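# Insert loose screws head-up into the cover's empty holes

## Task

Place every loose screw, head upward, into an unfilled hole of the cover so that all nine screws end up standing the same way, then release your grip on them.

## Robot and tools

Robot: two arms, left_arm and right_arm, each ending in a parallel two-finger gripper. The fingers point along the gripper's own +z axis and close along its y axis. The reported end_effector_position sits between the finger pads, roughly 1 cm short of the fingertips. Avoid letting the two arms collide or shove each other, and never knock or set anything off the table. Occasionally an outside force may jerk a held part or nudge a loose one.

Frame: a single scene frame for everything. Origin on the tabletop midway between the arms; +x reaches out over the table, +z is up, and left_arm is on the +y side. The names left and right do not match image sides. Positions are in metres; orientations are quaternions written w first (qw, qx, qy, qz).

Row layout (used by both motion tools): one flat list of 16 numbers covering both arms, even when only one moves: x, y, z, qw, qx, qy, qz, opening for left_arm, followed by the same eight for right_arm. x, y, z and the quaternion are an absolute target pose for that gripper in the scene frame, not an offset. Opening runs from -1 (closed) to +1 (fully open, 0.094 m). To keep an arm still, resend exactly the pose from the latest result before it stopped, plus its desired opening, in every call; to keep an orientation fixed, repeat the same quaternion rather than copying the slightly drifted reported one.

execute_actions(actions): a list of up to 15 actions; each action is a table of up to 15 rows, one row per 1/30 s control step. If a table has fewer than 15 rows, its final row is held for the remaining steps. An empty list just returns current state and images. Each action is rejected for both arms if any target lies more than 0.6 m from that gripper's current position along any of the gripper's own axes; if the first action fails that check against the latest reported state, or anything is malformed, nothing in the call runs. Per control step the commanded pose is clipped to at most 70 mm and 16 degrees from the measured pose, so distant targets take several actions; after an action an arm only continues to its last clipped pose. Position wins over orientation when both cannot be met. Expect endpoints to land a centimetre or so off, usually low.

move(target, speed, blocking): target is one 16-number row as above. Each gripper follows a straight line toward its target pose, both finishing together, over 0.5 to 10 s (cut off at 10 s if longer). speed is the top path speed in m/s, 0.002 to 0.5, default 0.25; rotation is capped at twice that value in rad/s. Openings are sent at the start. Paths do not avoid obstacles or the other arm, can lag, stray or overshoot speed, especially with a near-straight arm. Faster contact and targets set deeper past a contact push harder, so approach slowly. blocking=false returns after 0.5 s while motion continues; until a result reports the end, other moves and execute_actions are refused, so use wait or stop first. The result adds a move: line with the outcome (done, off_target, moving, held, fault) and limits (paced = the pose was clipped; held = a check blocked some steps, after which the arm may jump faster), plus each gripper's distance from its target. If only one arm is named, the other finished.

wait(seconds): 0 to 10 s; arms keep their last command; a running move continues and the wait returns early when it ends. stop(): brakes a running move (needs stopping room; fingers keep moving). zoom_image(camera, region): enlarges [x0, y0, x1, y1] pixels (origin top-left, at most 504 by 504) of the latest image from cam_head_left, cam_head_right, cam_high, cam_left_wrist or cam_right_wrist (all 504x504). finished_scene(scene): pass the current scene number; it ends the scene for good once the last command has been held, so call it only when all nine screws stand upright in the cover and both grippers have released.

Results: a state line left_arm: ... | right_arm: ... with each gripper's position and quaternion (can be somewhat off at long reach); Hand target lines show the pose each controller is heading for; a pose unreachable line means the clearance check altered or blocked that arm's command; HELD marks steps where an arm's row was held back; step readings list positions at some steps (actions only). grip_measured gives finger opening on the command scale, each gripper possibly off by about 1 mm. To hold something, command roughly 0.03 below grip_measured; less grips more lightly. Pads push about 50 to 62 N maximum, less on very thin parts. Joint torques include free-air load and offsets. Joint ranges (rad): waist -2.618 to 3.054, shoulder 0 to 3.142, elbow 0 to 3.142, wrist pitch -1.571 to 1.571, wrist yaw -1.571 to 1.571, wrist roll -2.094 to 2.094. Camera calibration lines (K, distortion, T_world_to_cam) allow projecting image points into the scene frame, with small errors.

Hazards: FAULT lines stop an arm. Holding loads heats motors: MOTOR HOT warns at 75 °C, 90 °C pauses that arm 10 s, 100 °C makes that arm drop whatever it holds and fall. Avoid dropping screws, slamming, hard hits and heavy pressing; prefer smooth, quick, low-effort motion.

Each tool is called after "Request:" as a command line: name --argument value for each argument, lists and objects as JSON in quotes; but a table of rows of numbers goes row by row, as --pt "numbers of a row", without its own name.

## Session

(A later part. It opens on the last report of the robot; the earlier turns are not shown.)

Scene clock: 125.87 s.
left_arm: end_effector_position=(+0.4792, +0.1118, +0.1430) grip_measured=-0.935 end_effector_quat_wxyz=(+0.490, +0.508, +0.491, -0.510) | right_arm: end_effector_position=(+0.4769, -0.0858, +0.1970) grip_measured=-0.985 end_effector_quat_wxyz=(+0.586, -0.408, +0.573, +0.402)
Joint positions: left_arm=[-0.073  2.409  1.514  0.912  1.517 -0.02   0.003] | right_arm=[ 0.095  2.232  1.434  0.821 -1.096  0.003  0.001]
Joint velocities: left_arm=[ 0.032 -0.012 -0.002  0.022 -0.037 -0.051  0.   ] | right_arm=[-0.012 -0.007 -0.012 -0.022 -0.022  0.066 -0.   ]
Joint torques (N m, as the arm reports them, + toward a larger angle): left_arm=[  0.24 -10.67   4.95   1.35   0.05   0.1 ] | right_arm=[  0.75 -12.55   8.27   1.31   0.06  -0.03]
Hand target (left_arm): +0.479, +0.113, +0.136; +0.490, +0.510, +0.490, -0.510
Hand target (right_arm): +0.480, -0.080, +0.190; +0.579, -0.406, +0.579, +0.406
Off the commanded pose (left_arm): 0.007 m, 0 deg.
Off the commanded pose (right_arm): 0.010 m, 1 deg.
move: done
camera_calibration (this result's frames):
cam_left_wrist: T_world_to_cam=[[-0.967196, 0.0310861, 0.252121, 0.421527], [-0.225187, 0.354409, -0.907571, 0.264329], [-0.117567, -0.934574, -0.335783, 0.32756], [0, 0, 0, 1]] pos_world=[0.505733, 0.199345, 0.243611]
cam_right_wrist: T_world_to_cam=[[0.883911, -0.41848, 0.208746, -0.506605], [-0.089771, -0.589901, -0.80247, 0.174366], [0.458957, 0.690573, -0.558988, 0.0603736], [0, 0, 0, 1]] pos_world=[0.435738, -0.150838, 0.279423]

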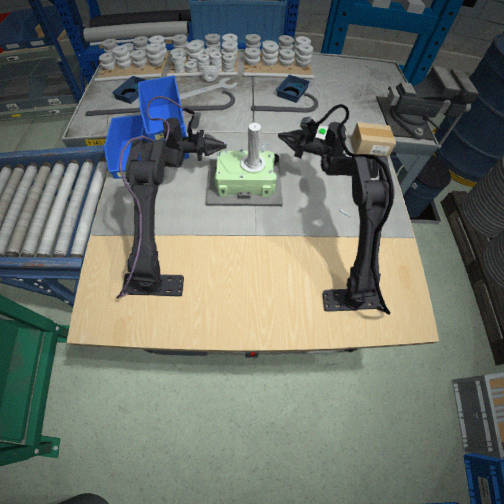

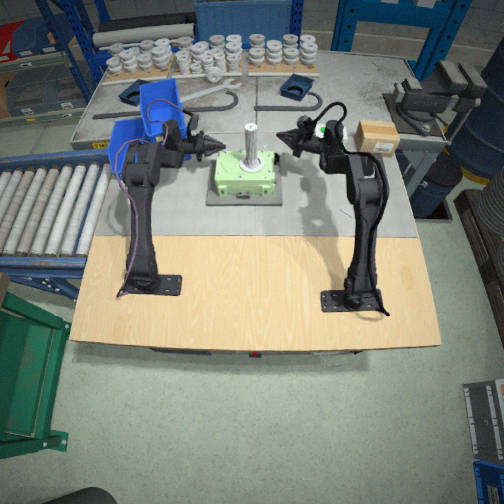

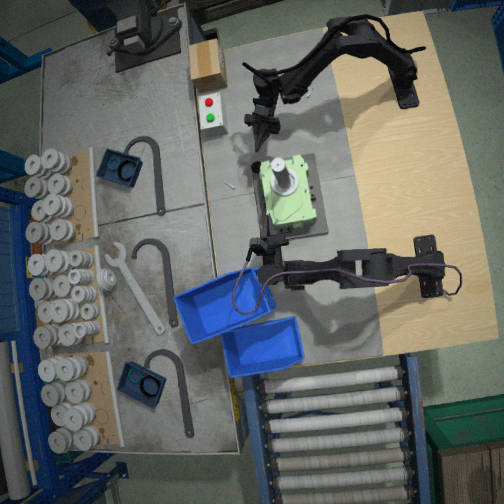

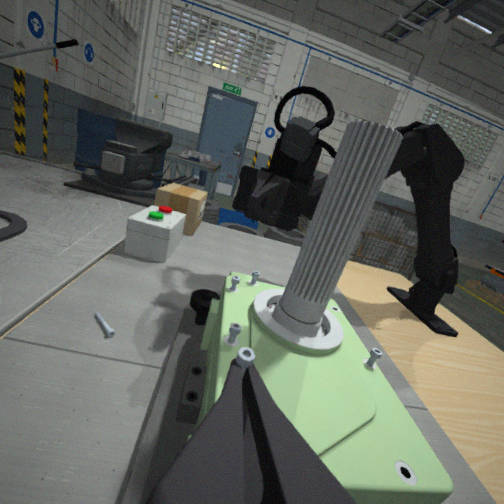

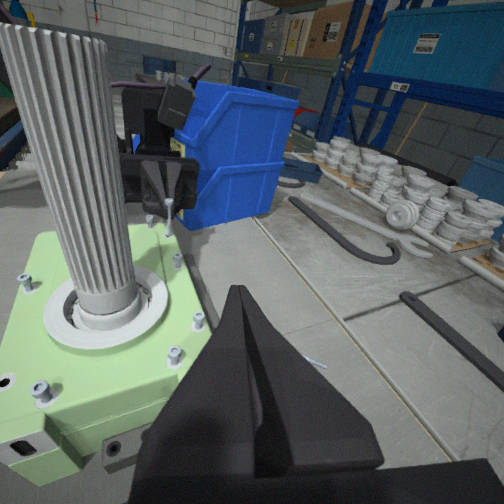

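Need −x ~1.5, +y ~1; slide while pressing lightly.

Request:
move --target '[0.475,0.117,0.138,0.49,0.51,0.49,-0.51,-1,0.48,-0.08,0.19,0.579,-0.406,0.579,0.406,-1]' --speed 0.01

Request:
zoom_image --camera "cam_right_wrist" --region '[120,170,220,270]'

Scene clock: 127.23 s.
left_arm: end_effector_position=(+0.4791, +0.1118, +0.1435) grip_measured=-0.935 end_effector_quat_wxyz=(+0.491, +0.510, +0.490, -0.509) | right_arm: end_effector_position=(+0.4769, -0.0858, +0.1971) grip_measured=-0.985 end_effector_quat_wxyz=(+0.587, -0.408, +0.573, +0.402)
Joint positions: left_arm=[-0.073  2.409  1.514  0.917  1.518 -0.02   0.003] | right_arm=[ 0.095  2.232  1.434  0.822 -1.096  0.003  0.001]
Joint velocities: left_arm=[-0.002 -0.022 -0.027  0.051 -0.095 -0.066  0.001] | right_arm=[ 0.007  0.002  0.007  0.022  0.022  0.051 -0.   ]
Joint torques (N m, as the arm reports them, + toward a larger angle): left_arm=[  0.87 -12.06   3.14   1.4    0.12   0.09] | right_arm=[  0.69 -12.54   8.25   1.33   0.06  -0.04]
Hand target (left_arm): +0.475, +0.117, +0.138; +0.490, +0.510, +0.490, -0.510
Hand target (right_arm): +0.480, -0.080, +0.190; +0.579, -0.406, +0.579, +0.406
Off the commanded pose (left_arm): 0.009 m, 0 deg.
Off the commanded pose (right_arm): 0.010 m, 1 deg.
move: done
camera_calibration (this result's frames):
cam_left_wrist: T_world_to_cam=[[-0.968512, 0.0315748, 0.246958, 0.422663], [-0.220221, 0.354059, -0.908925, 0.262551], [-0.116137, -0.93469, -0.335957, 0.32705], [0, 0, 0, 1]] pos_world=[0.505156, 0.199386, 0.244134]
cam_right_wrist: T_world_to_cam=[[0.883832, -0.41849, 0.209061, -0.506641], [-0.0894671, -0.589864, -0.802531, 0.174283], [0.459169, 0.690599, -0.558782, 0.0602674], [0, 0, 0, 1]] pos_world=[0.435705, -0.150842, 0.279463]

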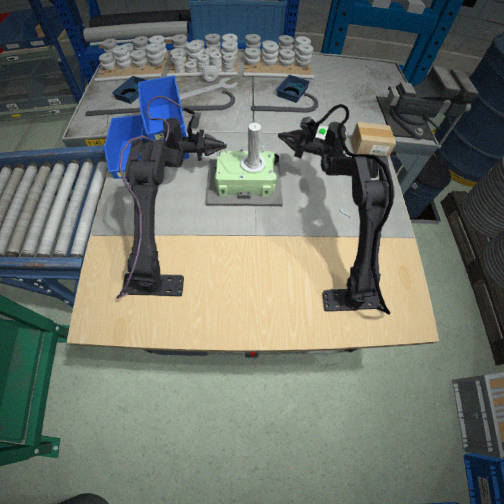

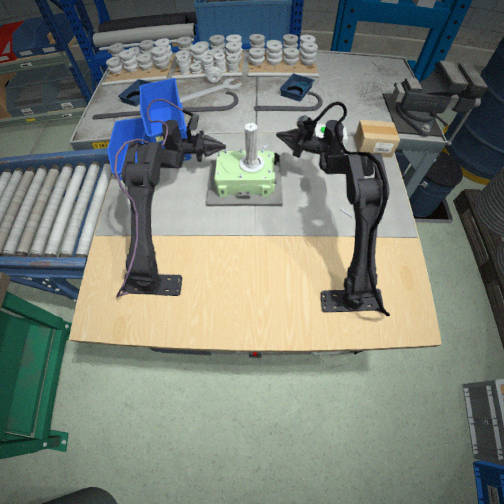

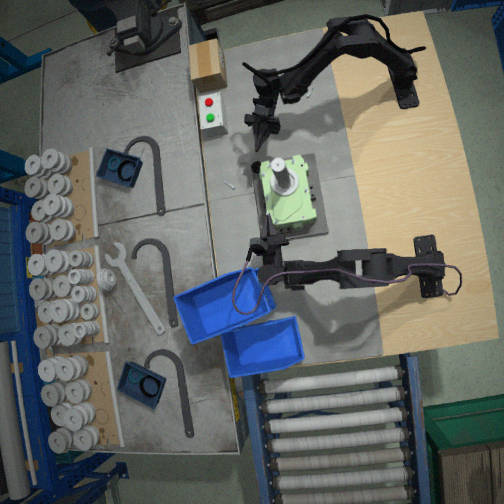

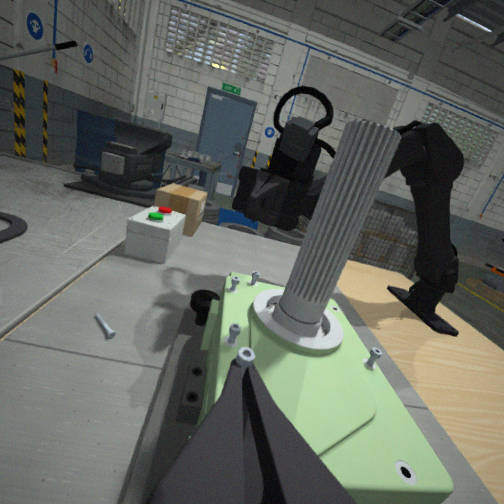

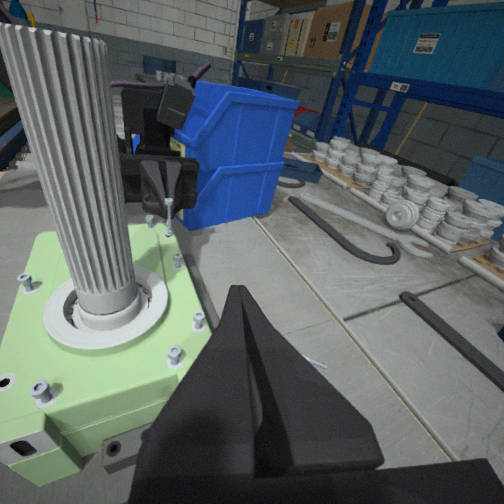

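Region (120, 170, 220, 270) of cam_right_wrist's 504x504 image, scaled by 5.040, with more detail than that image has.

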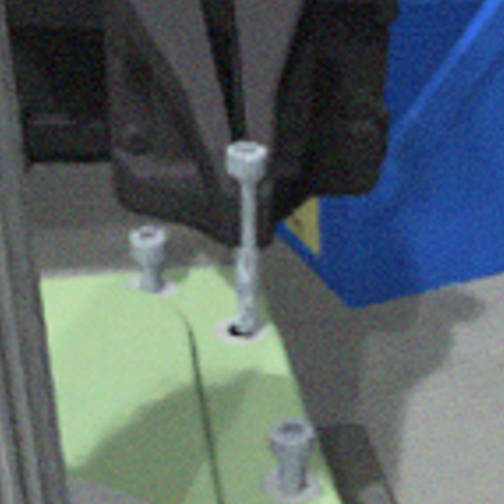

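Request:
move --target '[0.473,0.114,0.146,0.49,0.51,0.49,-0.51,-1,0.48,-0.08,0.19,0.579,-0.406,0.579,0.406,-1]' --speed 0.01

Request:
zoom_image --camera "cam_right_wrist" --region '[120,170,220,270]'

Scene clock: 128.60 s.
left_arm: end_effector_position=(+0.4769, +0.1120, +0.1427) grip_measured=-0.935 end_effector_quat_wxyz=(+0.490, +0.509, +0.490, -0.510) | right_arm: end_effector_position=(+0.4769, -0.0858, +0.1970) grip_measured=-0.985 end_effector_quat_wxyz=(+0.586, -0.408, +0.573, +0.402)
Joint positions: left_arm=[-0.073  2.403  1.501  0.922  1.518 -0.02   0.003] | right_arm=[ 0.095  2.232  1.434  0.821 -1.096  0.003  0.001]
Joint velocities: left_arm=[ 0.012  0.012 -0.002  0.051  0.037 -0.022 -0.   ] | right_arm=[-0.002 -0.017 -0.007 -0.037  0.007 -0.037  0.   ]
Joint torques (N m, as the arm reports them, + toward a larger angle): left_arm=[  0.29 -13.29   3.51   1.3    0.05   0.  ] | right_arm=[  0.71 -12.51   8.29   1.29   0.05  -0.03]
Hand target (left_arm): +0.473, +0.114, +0.146; +0.490, +0.510, +0.490, -0.510
Hand target (right_arm): +0.480, -0.080, +0.190; +0.579, -0.406, +0.579, +0.406
Off the commanded pose (left_arm): 0.006 m, 0 deg.
Off the commanded pose (right_arm): 0.010 m, 1 deg.
move: done
camera_calibration (this result's frames):
cam_left_wrist: T_world_to_cam=[[-0.967852, 0.0315144, 0.24954, 0.420068], [-0.222637, 0.35428, -0.90825, 0.262338], [-0.11703, -0.934608, -0.335874, 0.327131], [0, 0, 0, 1]] pos_world=[0.503254, 0.19956, 0.243319]
cam_right_wrist: T_world_to_cam=[[0.883911, -0.41848, 0.208746, -0.506605], [-0.089771, -0.589901, -0.80247, 0.174366], [0.458957, 0.690573, -0.558988, 0.0603736], [0, 0, 0, 1]] pos_world=[0.435738, -0.150838, 0.279423]

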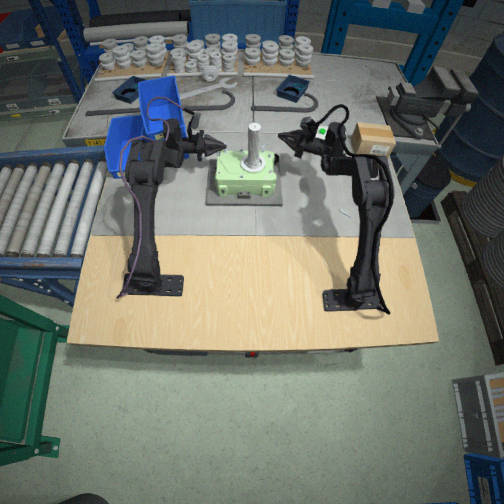

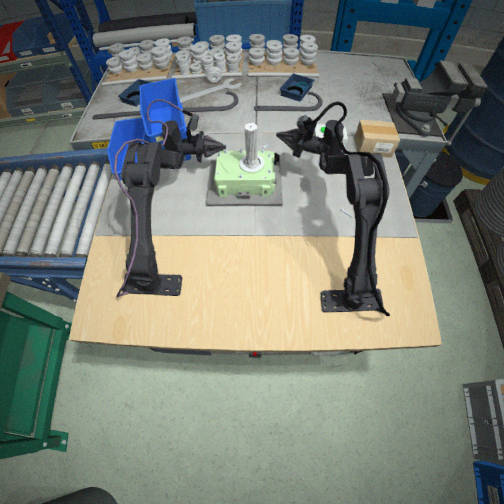

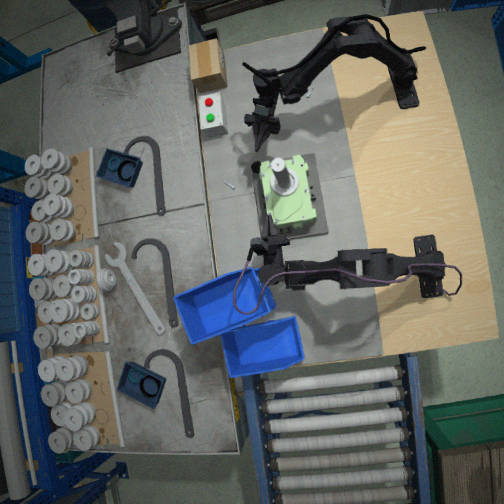

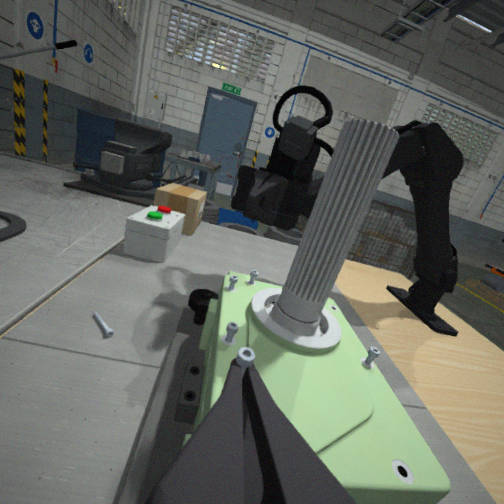

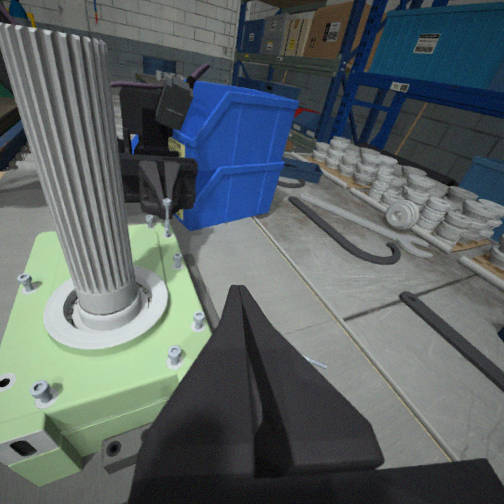

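Region (120, 170, 220, 270) of cam_right_wrist's 504x504 image, scaled by 5.040, with more detail than that image has.

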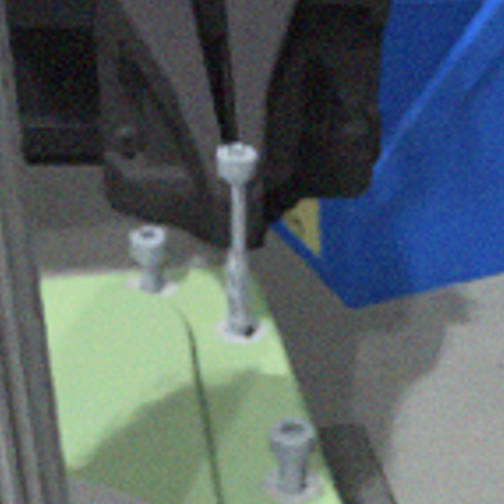

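Close; push down.

Request:
move --target '[0.478,0.111,0.134,0.49,0.51,0.49,-0.51,-1,0.48,-0.08,0.19,0.579,-0.406,0.579,0.406,-1]' --speed 0.01

Request:
zoom_image --camera "cam_right_wrist" --region '[120,170,220,270]'

Scene clock: 129.97 s.
left_arm: end_effector_position=(+0.4769, +0.1120, +0.1426) grip_measured=-0.935 end_effector_quat_wxyz=(+0.492, +0.511, +0.489, -0.508) | right_arm: end_effector_position=(+0.4769, -0.0858, +0.1971) grip_measured=-0.985 end_effector_quat_wxyz=(+0.587, -0.408, +0.573, +0.402)
Joint positions: left_arm=[-0.073  2.405  1.501  0.93   1.518 -0.02   0.003] | right_arm=[ 0.095  2.232  1.434  0.822 -1.096  0.003  0.001]
Joint velocities: left_arm=[ 0.002  0.007 -0.007  0.007  0.022  0.022  0.   ] | right_arm=[ 0.002  0.002 -0.007  0.022  0.007 -0.081  0.   ]
Joint torques (N m, as the arm reports them, + toward a larger angle): left_arm=[ -0.17 -10.37   5.49   1.27  -0.02   0.06] | right_arm=[  0.7  -12.53   8.27   1.32   0.06  -0.03]
Hand target (left_arm): +0.478, +0.111, +0.134; +0.490, +0.510, +0.490, -0.510
Hand target (right_arm): +0.480, -0.080, +0.190; +0.579, -0.406, +0.579, +0.406
Off the commanded pose (left_arm): 0.009 m, 0 deg.
Off the commanded pose (right_arm): 0.010 m, 1 deg.
move: done
camera_calibration (this result's frames):
cam_left_wrist: T_world_to_cam=[[-0.969431, 0.0320272, 0.243265, 0.421637], [-0.216631, 0.353835, -0.909875, 0.259667], [-0.115216, -0.93476, -0.33608, 0.326279], [0, 0, 0, 1]] pos_world=[0.502593, 0.199609, 0.243351]
cam_right_wrist: T_world_to_cam=[[0.883832, -0.41849, 0.209061, -0.506641], [-0.0894671, -0.589864, -0.802531, 0.174283], [0.459169, 0.690599, -0.558782, 0.0602674], [0, 0, 0, 1]] pos_world=[0.435705, -0.150842, 0.279463]

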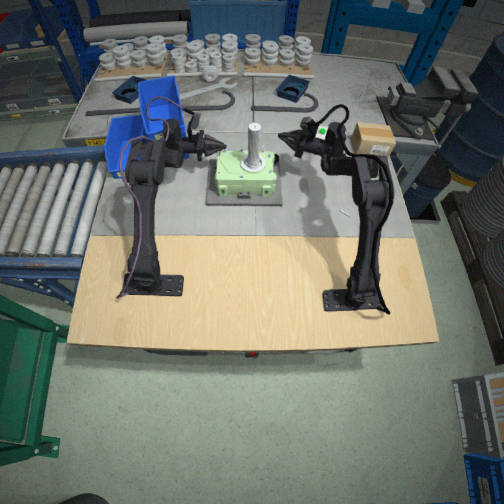

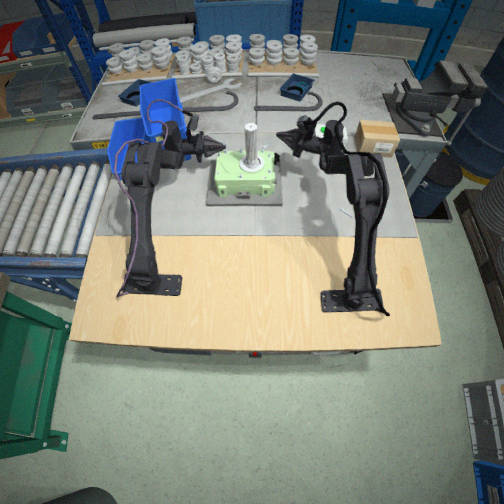

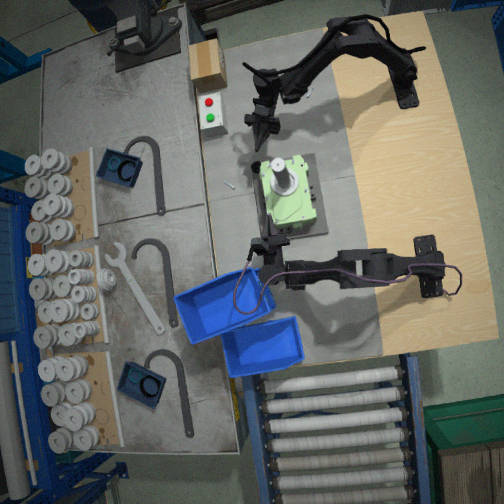

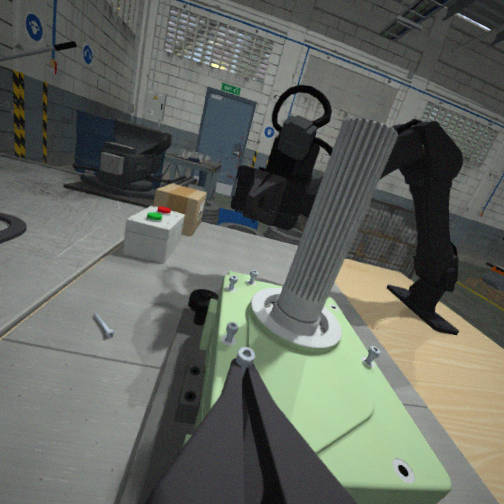

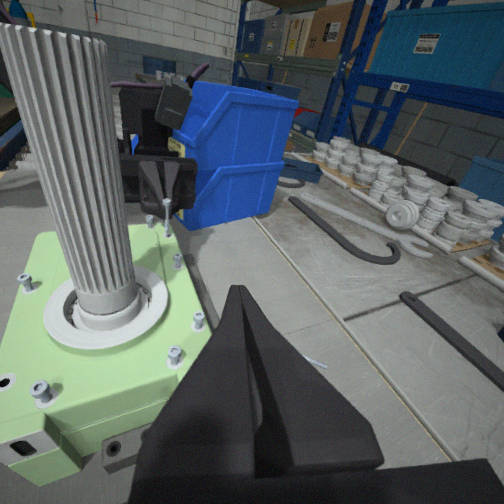

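Region (120, 170, 220, 270) of cam_right_wrist's 504x504 image, scaled by 5.040, with more detail than that image has.

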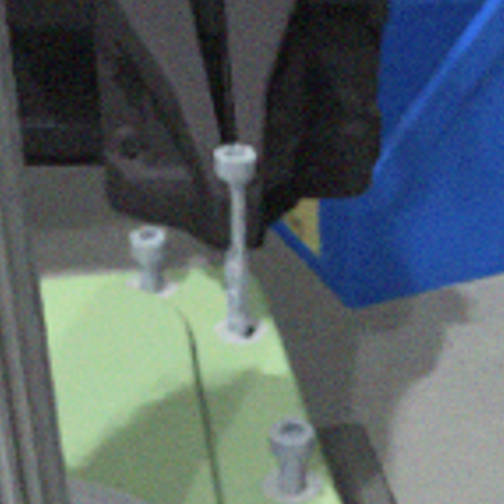

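Needs +x ~0.7 mm.

Request:
move --target '[0.482,0.111,0.138,0.49,0.51,0.49,-0.51,-1,0.48,-0.08,0.19,0.579,-0.406,0.579,0.406,-1]' --speed 0.005

Request:
zoom_image --camera "cam_right_wrist" --region '[120,170,220,270]'

Scene clock: 132.43 s.
left_arm: end_effector_position=(+0.4769, +0.1120, +0.1426) grip_measured=-0.935 end_effector_quat_wxyz=(+0.493, +0.511, +0.488, -0.508) | right_arm: end_effector_position=(+0.4769, -0.0858, +0.1971) grip_measured=-0.985 end_effector_quat_wxyz=(+0.587, -0.408, +0.573, +0.402)
Joint positions: left_arm=[-0.073  2.405  1.501  0.933  1.518 -0.02   0.003] | right_arm=[ 0.095  2.232  1.434  0.822 -1.096  0.003  0.001]
Joint velocities: left_arm=[-0.032 -0.002 -0.002 -0.007  0.007 -0.022 -0.001] | right_arm=[ 0.002 -0.017 -0.007 -0.066 -0.022 -0.022  0.001]
Joint torques (N m, as the arm reports them, + toward a larger angle): left_arm=[-0.08 -9.93  7.3   1.19 -0.03 -0.04] | right_arm=[  0.69 -12.55   8.3    1.29   0.07  -0.04]
Hand target (left_arm): +0.482, +0.111, +0.138; +0.490, +0.509, +0.490, -0.510
Hand target (right_arm): +0.480, -0.080, +0.190; +0.579, -0.406, +0.579, +0.406
Off the commanded pose (left_arm): 0.007 m, 0 deg.
Off the commanded pose (right_arm): 0.010 m, 1 deg.
move: done
camera_calibration (this result's frames):
cam_left_wrist: T_world_to_cam=[[-0.969983, 0.0320777, 0.241048, 0.422207], [-0.214556, 0.353645, -0.91044, 0.25881], [-0.11445, -0.93483, -0.336147, 0.325942], [0, 0, 0, 1]] pos_world=[0.502367, 0.19963, 0.243423]
cam_right_wrist: T_world_to_cam=[[0.883832, -0.41849, 0.209061, -0.506641], [-0.0894671, -0.589864, -0.802531, 0.174283], [0.459169, 0.690599, -0.558782, 0.0602674], [0, 0, 0, 1]] pos_world=[0.435705, -0.150842, 0.279463]

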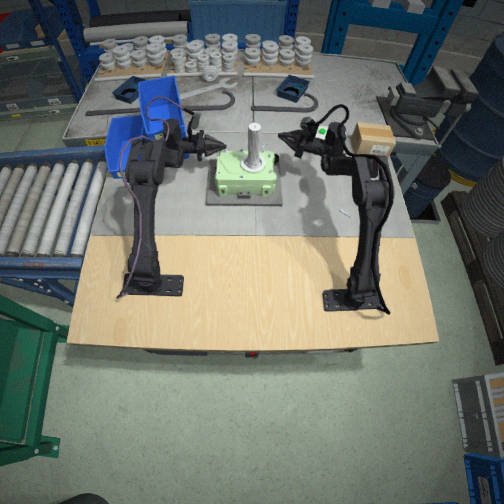

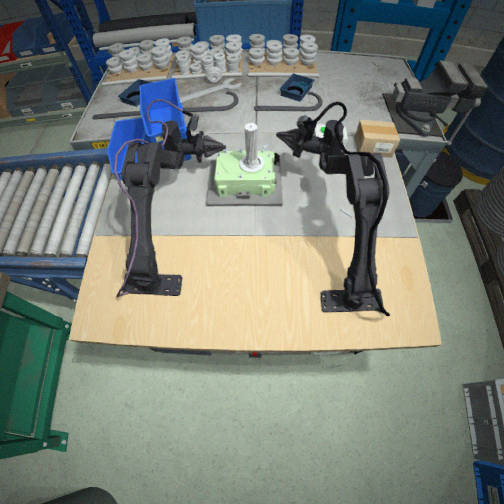

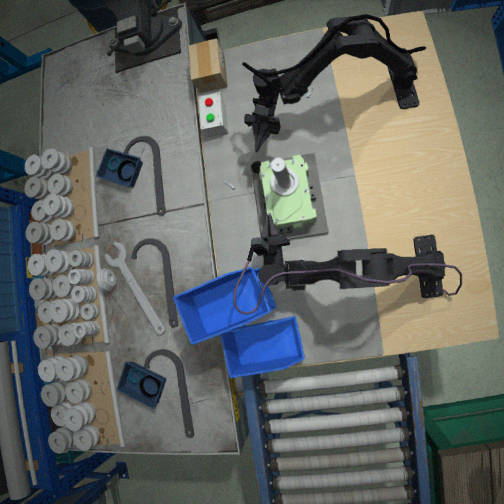

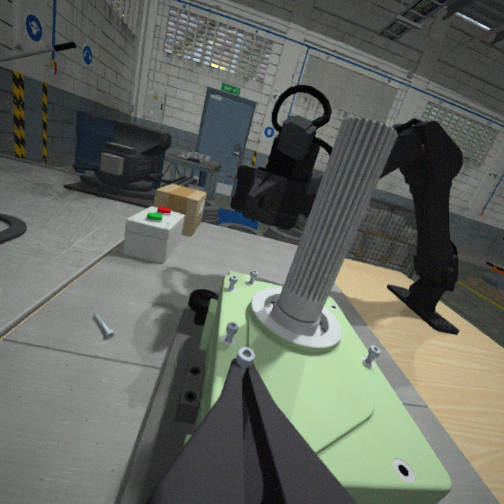

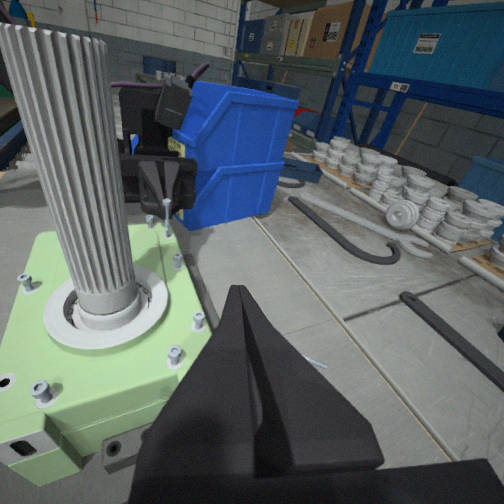

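Region (120, 170, 220, 270) of cam_right_wrist's 504x504 image, scaled by 5.040, with more detail than that image has.

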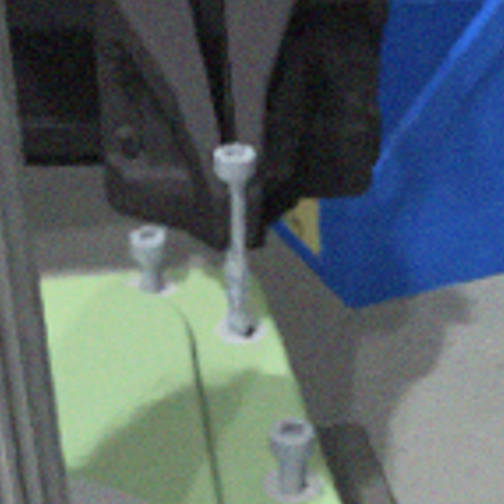

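Request:
execute_actions --actions '[[[0.4835,0.111,0.139,0.49,0.51,0.49,-0.51,-1,0.48,-0.08,0.19,0.579,-0.406,0.579,0.406,-1]],[[0.4835,0.111,0.139,0.49,0.51,0.49,-0.51,-1,0.48,-0.08,0.19,0.579,-0.406,0.579,0.406,-1]]]'

Request:
zoom_image --camera "cam_right_wrist" --region '[120,170,220,270]'

Scene clock: 133.53 s.
left_arm: end_effector_position=(+0.4790, +0.1118, +0.1428) grip_measured=-0.935 end_effector_quat_wxyz=(+0.494, +0.514, +0.485, -0.507) | right_arm: end_effector_position=(+0.4769, -0.0858, +0.1970) grip_measured=-0.985 end_effector_quat_wxyz=(+0.586, -0.408, +0.573, +0.402)
Joint positions: left_arm=[-0.073  2.414  1.517  0.933  1.521 -0.02   0.003] | right_arm=[ 0.095  2.232  1.434  0.821 -1.096  0.003  0.001]
Joint velocities: left_arm=[-0.002 -0.007 -0.012 -0.007 -0.022  0.022  0.   ] | right_arm=[ 0.002 -0.007 -0.007  0.007  0.007 -0.037 -0.001]
Joint torques (N m, as the arm reports them, + toward a larger angle): left_arm=[ -0.05 -10.47   6.83   1.15  -0.07  -0.06] | right_arm=[  0.73 -12.53   8.29   1.31   0.06  -0.04]
Hand target (left_arm): +0.483, +0.111, +0.139; +0.490, +0.509, +0.490, -0.510
Hand target (right_arm): +0.480, -0.080, +0.190; +0.579, -0.406, +0.579, +0.406
Off the commanded pose (left_arm): 0.006 m, 1 deg.
Off the commanded pose (right_arm): 0.010 m, 1 deg.
Step readings (end_effector_position; steps 1 to 15: 1st action; 16 to 30: 2nd action):
0: left_arm (+0.4769, +0.1120, +0.1426) | right_arm (+0.4769, -0.0858, +0.1970)
1: left_arm (+0.4773, +0.1120, +0.1427) | right_arm (+0.4769, -0.0858, +0.1970)
2: left_arm (+0.4779, +0.1119, +0.1425) | right_arm (+0.4769, -0.0858, +0.1970)
4: left_arm (+0.4787, +0.1118, +0.1427) | right_arm (+0.4769, -0.0858, +0.1970)
8: left_arm (+0.4790, +0.1118, +0.1428) | right_arm (+0.4769, -0.0858, +0.1970)
15: left_arm (+0.4790, +0.1118, +0.1428) | right_arm (+0.4769, -0.0858, +0.1970)
16: left_arm (+0.4790, +0.1118, +0.1428) | right_arm (+0.4769, -0.0858, +0.1970)
17: left_arm (+0.4790, +0.1118, +0.1428) | right_arm (+0.4769, -0.0858, +0.1970)
19: left_arm (+0.4790, +0.1118, +0.1428) | right_arm (+0.4769, -0.0858, +0.1970)
23: left_arm (+0.4790, +0.1118, +0.1428) | right_arm (+0.4769, -0.0858, +0.1970)
30: end_effector_position above
camera_calibration (this result's frames):
cam_left_wrist: T_world_to_cam=[[-0.971584, 0.0355397, 0.234013, 0.425585], [-0.206755, 0.353866, -0.912157, 0.256006], [-0.115227, -0.934621, -0.336463, 0.326435], [0, 0, 0, 1]] pos_world=[0.504036, 0.199376, 0.243759]
cam_right_wrist: T_world_to_cam=[[0.883911, -0.41848, 0.208746, -0.506605], [-0.089771, -0.589901, -0.80247, 0.174366], [0.458957, 0.690573, -0.558988, 0.0603736], [0, 0, 0, 1]] pos_world=[0.435738, -0.150838, 0.279423]

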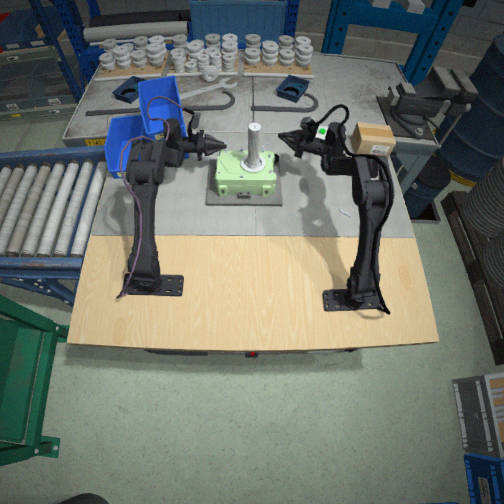

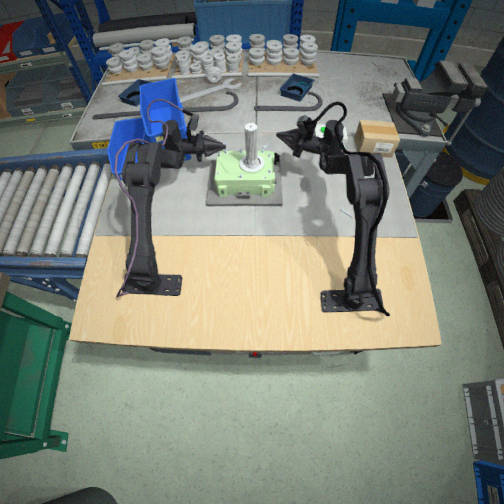

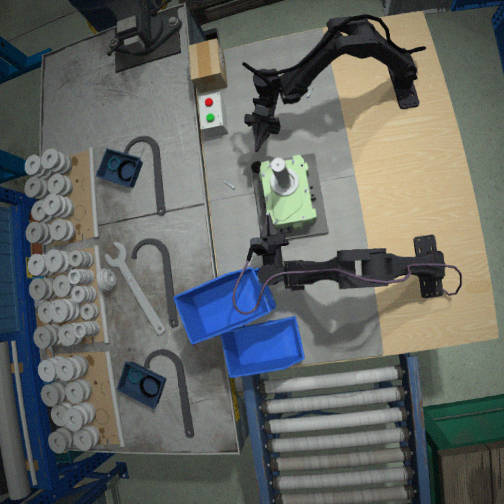

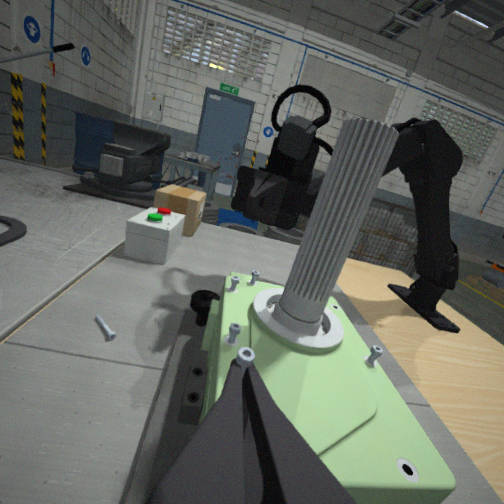

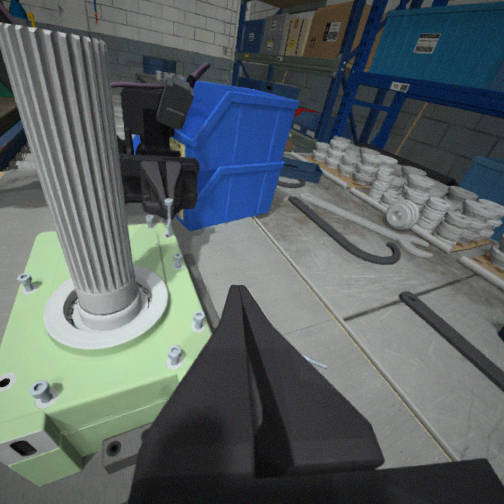

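Region (120, 170, 220, 270) of cam_right_wrist's 504x504 image, scaled by 5.040, with more detail than that image has.

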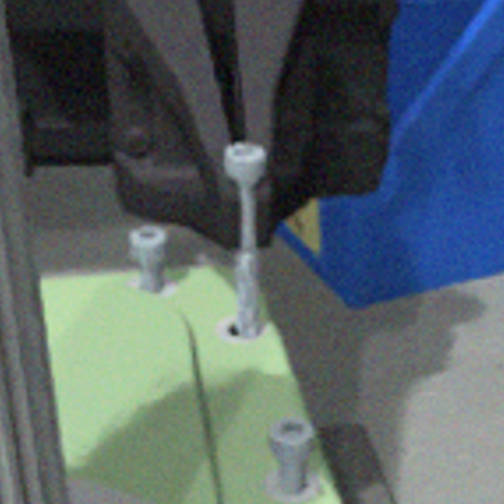

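Request:
execute_actions --actions '[[[0.478,0.1135,0.139,0.49,0.51,0.49,-0.51,-1,0.48,-0.08,0.19,0.579,-0.406,0.579,0.406,-1]],[[0.476,0.1135,0.139,0.49,0.51,0.49,-0.51,-1,0.48,-0.08,0.19,0.579,-0.406,0.579,0.406,-1]],[[0.474,0.1135,0.139,0.49,0.51,0.49,-0.51,-1,0.48,-0.08,0.19,0.579,-0.406,0.579,0.406,-1]]]'

Scene clock: 135.53 s.
left_arm: end_effector_position=(+0.4782, +0.1119, +0.1426) grip_measured=-0.935 end_effector_quat_wxyz=(+0.499, +0.517, +0.481, -0.502) | right_arm: end_effector_position=(+0.4769, -0.0858, +0.1970) grip_measured=-0.985 end_effector_quat_wxyz=(+0.586, -0.408, +0.573, +0.402)
Joint positions: left_arm=[-0.073  2.414  1.509  0.958  1.519 -0.02   0.003] | right_arm=[ 0.095  2.232  1.434  0.821 -1.096  0.003  0.001]
Joint velocities: left_arm=[ 0.007 -0.007 -0.002  0.051  0.007 -0.066 -0.   ] | right_arm=[-0.002  0.007  0.002 -0.037  0.022 -0.081  0.001]
Joint torques (N m, as the arm reports them, + toward a larger angle): left_arm=[  0.26 -12.55   3.1    1.15  -0.01  -0.08] | right_arm=[  0.7  -12.53   8.29   1.31   0.06  -0.03]
Hand target (left_arm): +0.474, +0.113, +0.139; +0.490, +0.510, +0.490, -0.510
Hand target (right_arm): +0.480, -0.080, +0.190; +0.579, -0.406, +0.579, +0.406
Off the commanded pose (left_arm): 0.006 m, 2 deg.
Off the commanded pose (right_arm): 0.010 m, 1 deg.
Step readings (end_effector_position; steps 1 to 15: 1st action; 16 to 30: 2nd action; 31 to 45: 3rd action):
0: left_arm (+0.4790, +0.1118, +0.1428) | right_arm (+0.4769, -0.0858, +0.1970)
1: left_arm (+0.4790, +0.1118, +0.1428) | right_arm (+0.4769, -0.0858, +0.1970)
2: left_arm (+0.4790, +0.1118, +0.1428) | right_arm (+0.4769, -0.0858, +0.1970)
4: left_arm (+0.4790, +0.1118, +0.1428) | right_arm (+0.4769, -0.0858, +0.1970)
8: left_arm (+0.4790, +0.1118, +0.1428) | right_arm (+0.4769, -0.0858, +0.1970)
15: left_arm (+0.4790, +0.1118, +0.1428) | right_arm (+0.4769, -0.0858, +0.1970)
16: left_arm (+0.4790, +0.1118, +0.1428) | right_arm (+0.4769, -0.0858, +0.1970)
17: left_arm (+0.4790, +0.1118, +0.1428) | right_arm (+0.4769, -0.0858, +0.1970)
19: left_arm (+0.4790, +0.1118, +0.1428) | right_arm (+0.4769, -0.0858, +0.1970)
23: left_arm (+0.4790, +0.1118, +0.1428) | right_arm (+0.4769, -0.0858, +0.1970)
30: left_arm (+0.4790, +0.1118, +0.1428) | right_arm (+0.4769, -0.0858, +0.1970)
31: left_arm (+0.4787, +0.1118, +0.1424) | right_arm (+0.4769, -0.0858, +0.1970)
32: left_arm (+0.4786, +0.1119, +0.1423) | right_arm (+0.4769, -0.0858, +0.1970)
34: left_arm (+0.4784, +0.1119, +0.1424) | right_arm (+0.4769, -0.0858, +0.1970)
38: left_arm (+0.4782, +0.1119, +0.1425) | right_arm (+0.4769, -0.0858, +0.1970)
45: end_effector_position above
camera_calibration (this result's frames):
cam_left_wrist: T_world_to_cam=[[-0.975448, 0.0333142, 0.217694, 0.429269], [-0.192427, 0.351829, -0.916072, 0.249516], [-0.107109, -0.935471, -0.336781, 0.322611], [0, 0, 0, 1]] pos_world=[0.501298, 0.199705, 0.243775]
cam_right_wrist: T_world_to_cam=[[0.88399, -0.418471, 0.208431, -0.506569], [-0.0900748, -0.589939, -0.802408, 0.174449], [0.458746, 0.690547, -0.559194, 0.0604798], [0, 0, 0, 1]] pos_world=[0.43577, -0.150834, 0.279384]

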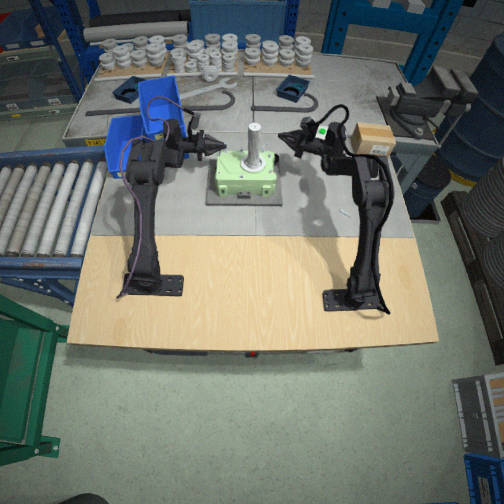

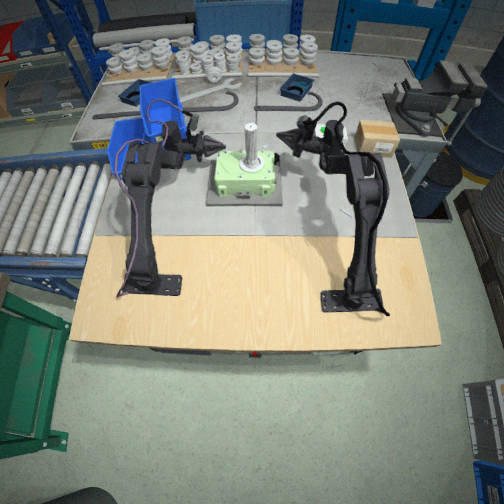

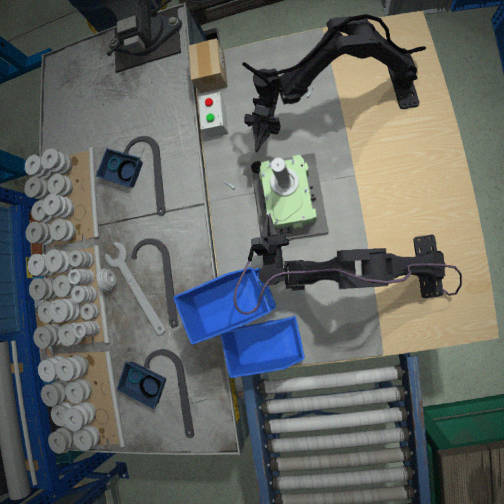

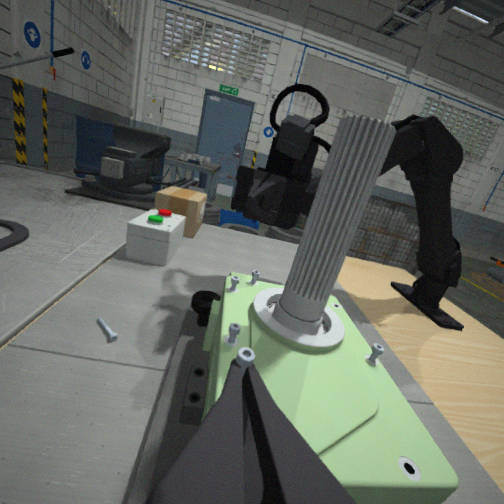

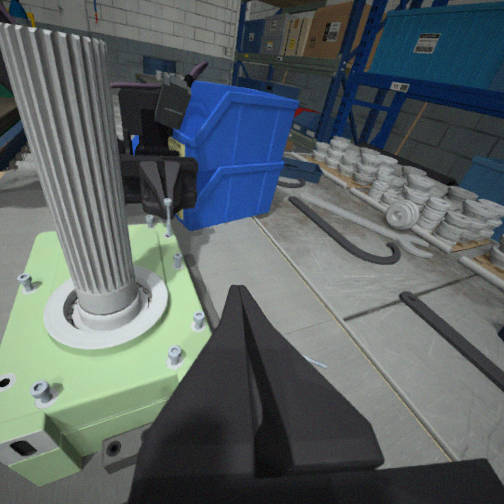

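Request:
zoom_image --camera "cam_right_wrist" --region '[130,190,200,260]'

Region (130, 190, 200, 260) of cam_right_wrist's 504x504 image, scaled by 7.200, with more detail than that image has.

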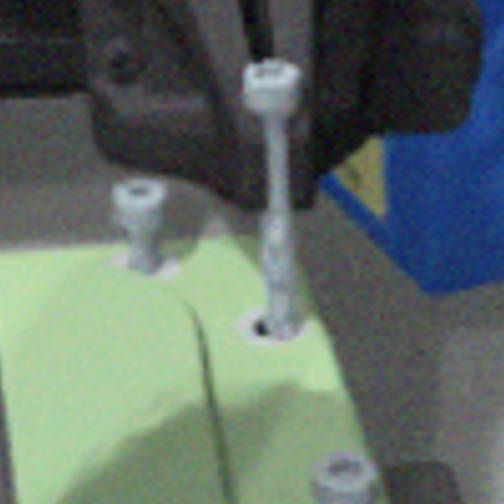

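Request:
execute_actions --actions '[[[0.472,0.1125,0.139,0.49,0.51,0.49,-0.51,-1,0.48,-0.08,0.19,0.579,-0.406,0.579,0.406,-1]],[[0.470,0.1125,0.139,0.49,0.51,0.49,-0.51,-1,0.48,-0.08,0.19,0.579,-0.406,0.579,0.406,-1]]]'

Request:
zoom_image --camera "cam_right_wrist" --region '[130,190,200,260]'

Scene clock: 136.83 s.
left_arm: end_effector_position=(+0.4761, +0.1122, +0.1422) grip_measured=-0.935 end_effector_quat_wxyz=(+0.503, +0.516, +0.482, -0.499) | right_arm: end_effector_position=(+0.4769, -0.0858, +0.1970) grip_measured=-0.985 end_effector_quat_wxyz=(+0.586, -0.408, +0.573, +0.402)
Joint positions: left_arm=[-0.073  2.406  1.487  0.978  1.51  -0.02   0.003] | right_arm=[ 0.095  2.232  1.434  0.821 -1.096  0.003  0.001]
Joint velocities: left_arm=[ 0.012  0.002  0.012 -0.037  0.051  0.022  0.001] | right_arm=[ 0.012 -0.002 -0.012 -0.037  0.007 -0.066 -0.   ]
Joint torques (N m, as the arm reports them, + toward a larger angle): left_arm=[ -0.03 -12.62   2.97   1.17   0.07  -0.11] | right_arm=[  0.71 -12.53   8.28   1.31   0.06  -0.04]
Hand target (left_arm): +0.470, +0.112, +0.139; +0.490, +0.510, +0.489, -0.510
Hand target (right_arm): +0.480, -0.080, +0.190; +0.579, -0.406, +0.579, +0.406
Off the commanded pose (left_arm): 0.007 m, 2 deg.
Off the commanded pose (right_arm): 0.010 m, 1 deg.
Step readings (end_effector_position; steps 1 to 15: 1st action; 16 to 30: 2nd action):
0: left_arm (+0.4781, +0.1119, +0.1426) | right_arm (+0.4769, -0.0858, +0.1970)
1: left_arm (+0.4780, +0.1119, +0.1423) | right_arm (+0.4769, -0.0858, +0.1970)
2: left_arm (+0.4777, +0.1120, +0.1423) | right_arm (+0.4769, -0.0858, +0.1970)
4: left_arm (+0.4772, +0.1120, +0.1424) | right_arm (+0.4769, -0.0858, +0.1970)
8: left_arm (+0.4770, +0.1120, +0.1422) | right_arm (+0.4769, -0.0858, +0.1970)
15: left_arm (+0.4770, +0.1121, +0.1423) | right_arm (+0.4769, -0.0858, +0.1970)
16: left_arm (+0.4769, +0.1121, +0.1422) | right_arm (+0.4769, -0.0858, +0.1970)
17: left_arm (+0.4764, +0.1121, +0.1423) | right_arm (+0.4769, -0.0858, +0.1970)
19: left_arm (+0.4761, +0.1122, +0.1422) | right_arm (+0.4769, -0.0858, +0.1970)
23: left_arm (+0.4761, +0.1122, +0.1421) | right_arm (+0.4769, -0.0858, +0.1970)
30: end_effector_position above
camera_calibration (this result's frames):
cam_left_wrist: T_world_to_cam=[[-0.977071, 0.0253601, 0.211399, 0.429859], [-0.189482, 0.349261, -0.917667, 0.247778], [-0.0971057, -0.936682, -0.336448, 0.317841], [0, 0, 0, 1]] pos_world=[0.497816, 0.200276, 0.243443]
cam_right_wrist: T_world_to_cam=[[0.88399, -0.418471, 0.208431, -0.506569], [-0.0900748, -0.589939, -0.802408, 0.174449], [0.458746, 0.690547, -0.559194, 0.0604798], [0, 0, 0, 1]] pos_world=[0.43577, -0.150834, 0.279384]

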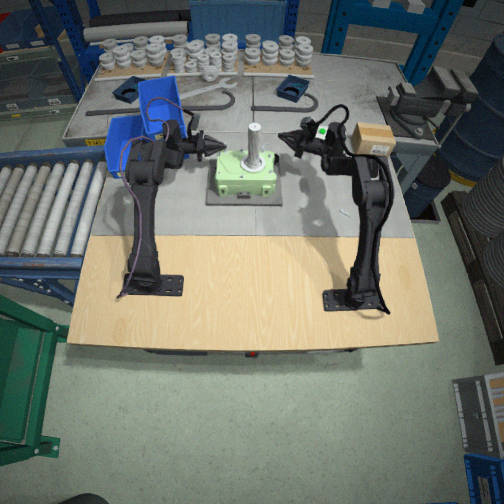

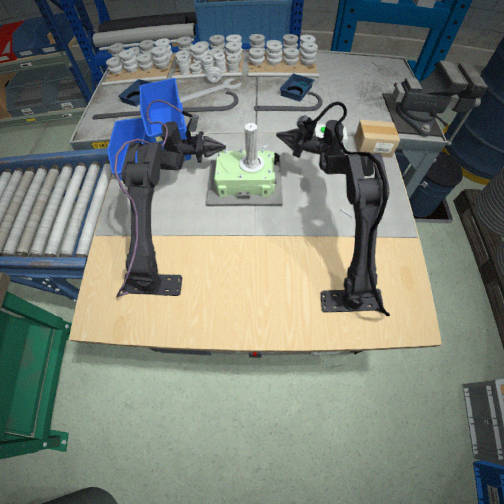

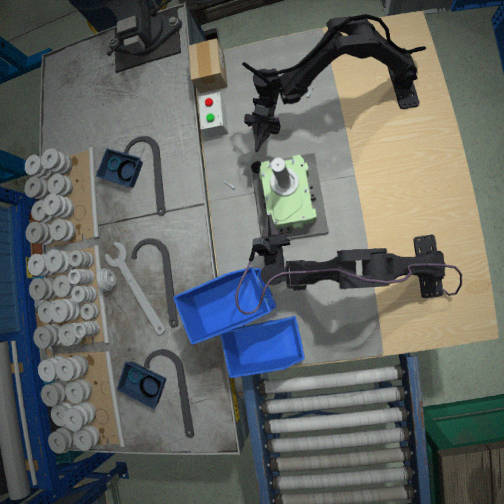

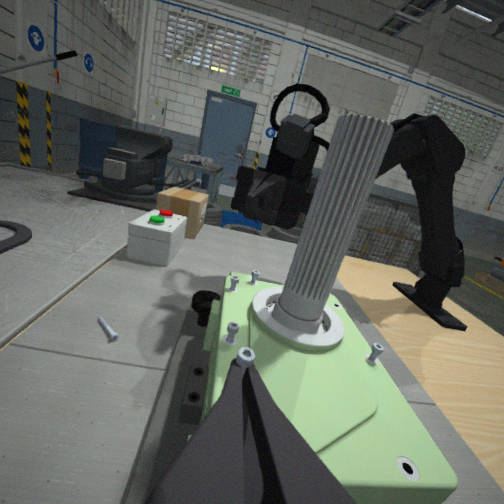

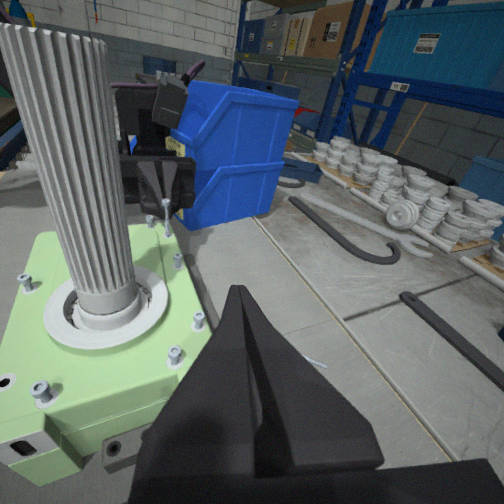

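Region (130, 190, 200, 260) of cam_right_wrist's 504x504 image, scaled by 7.200, with more detail than that image has.

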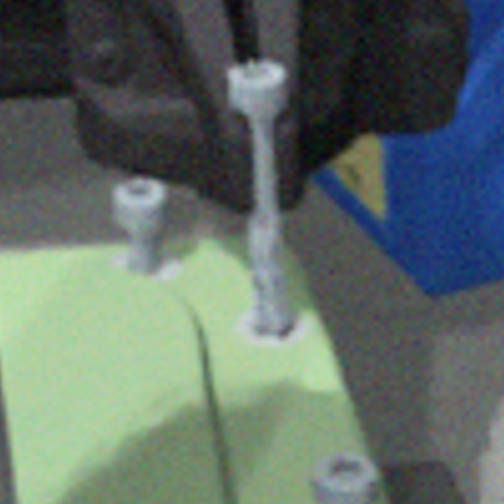

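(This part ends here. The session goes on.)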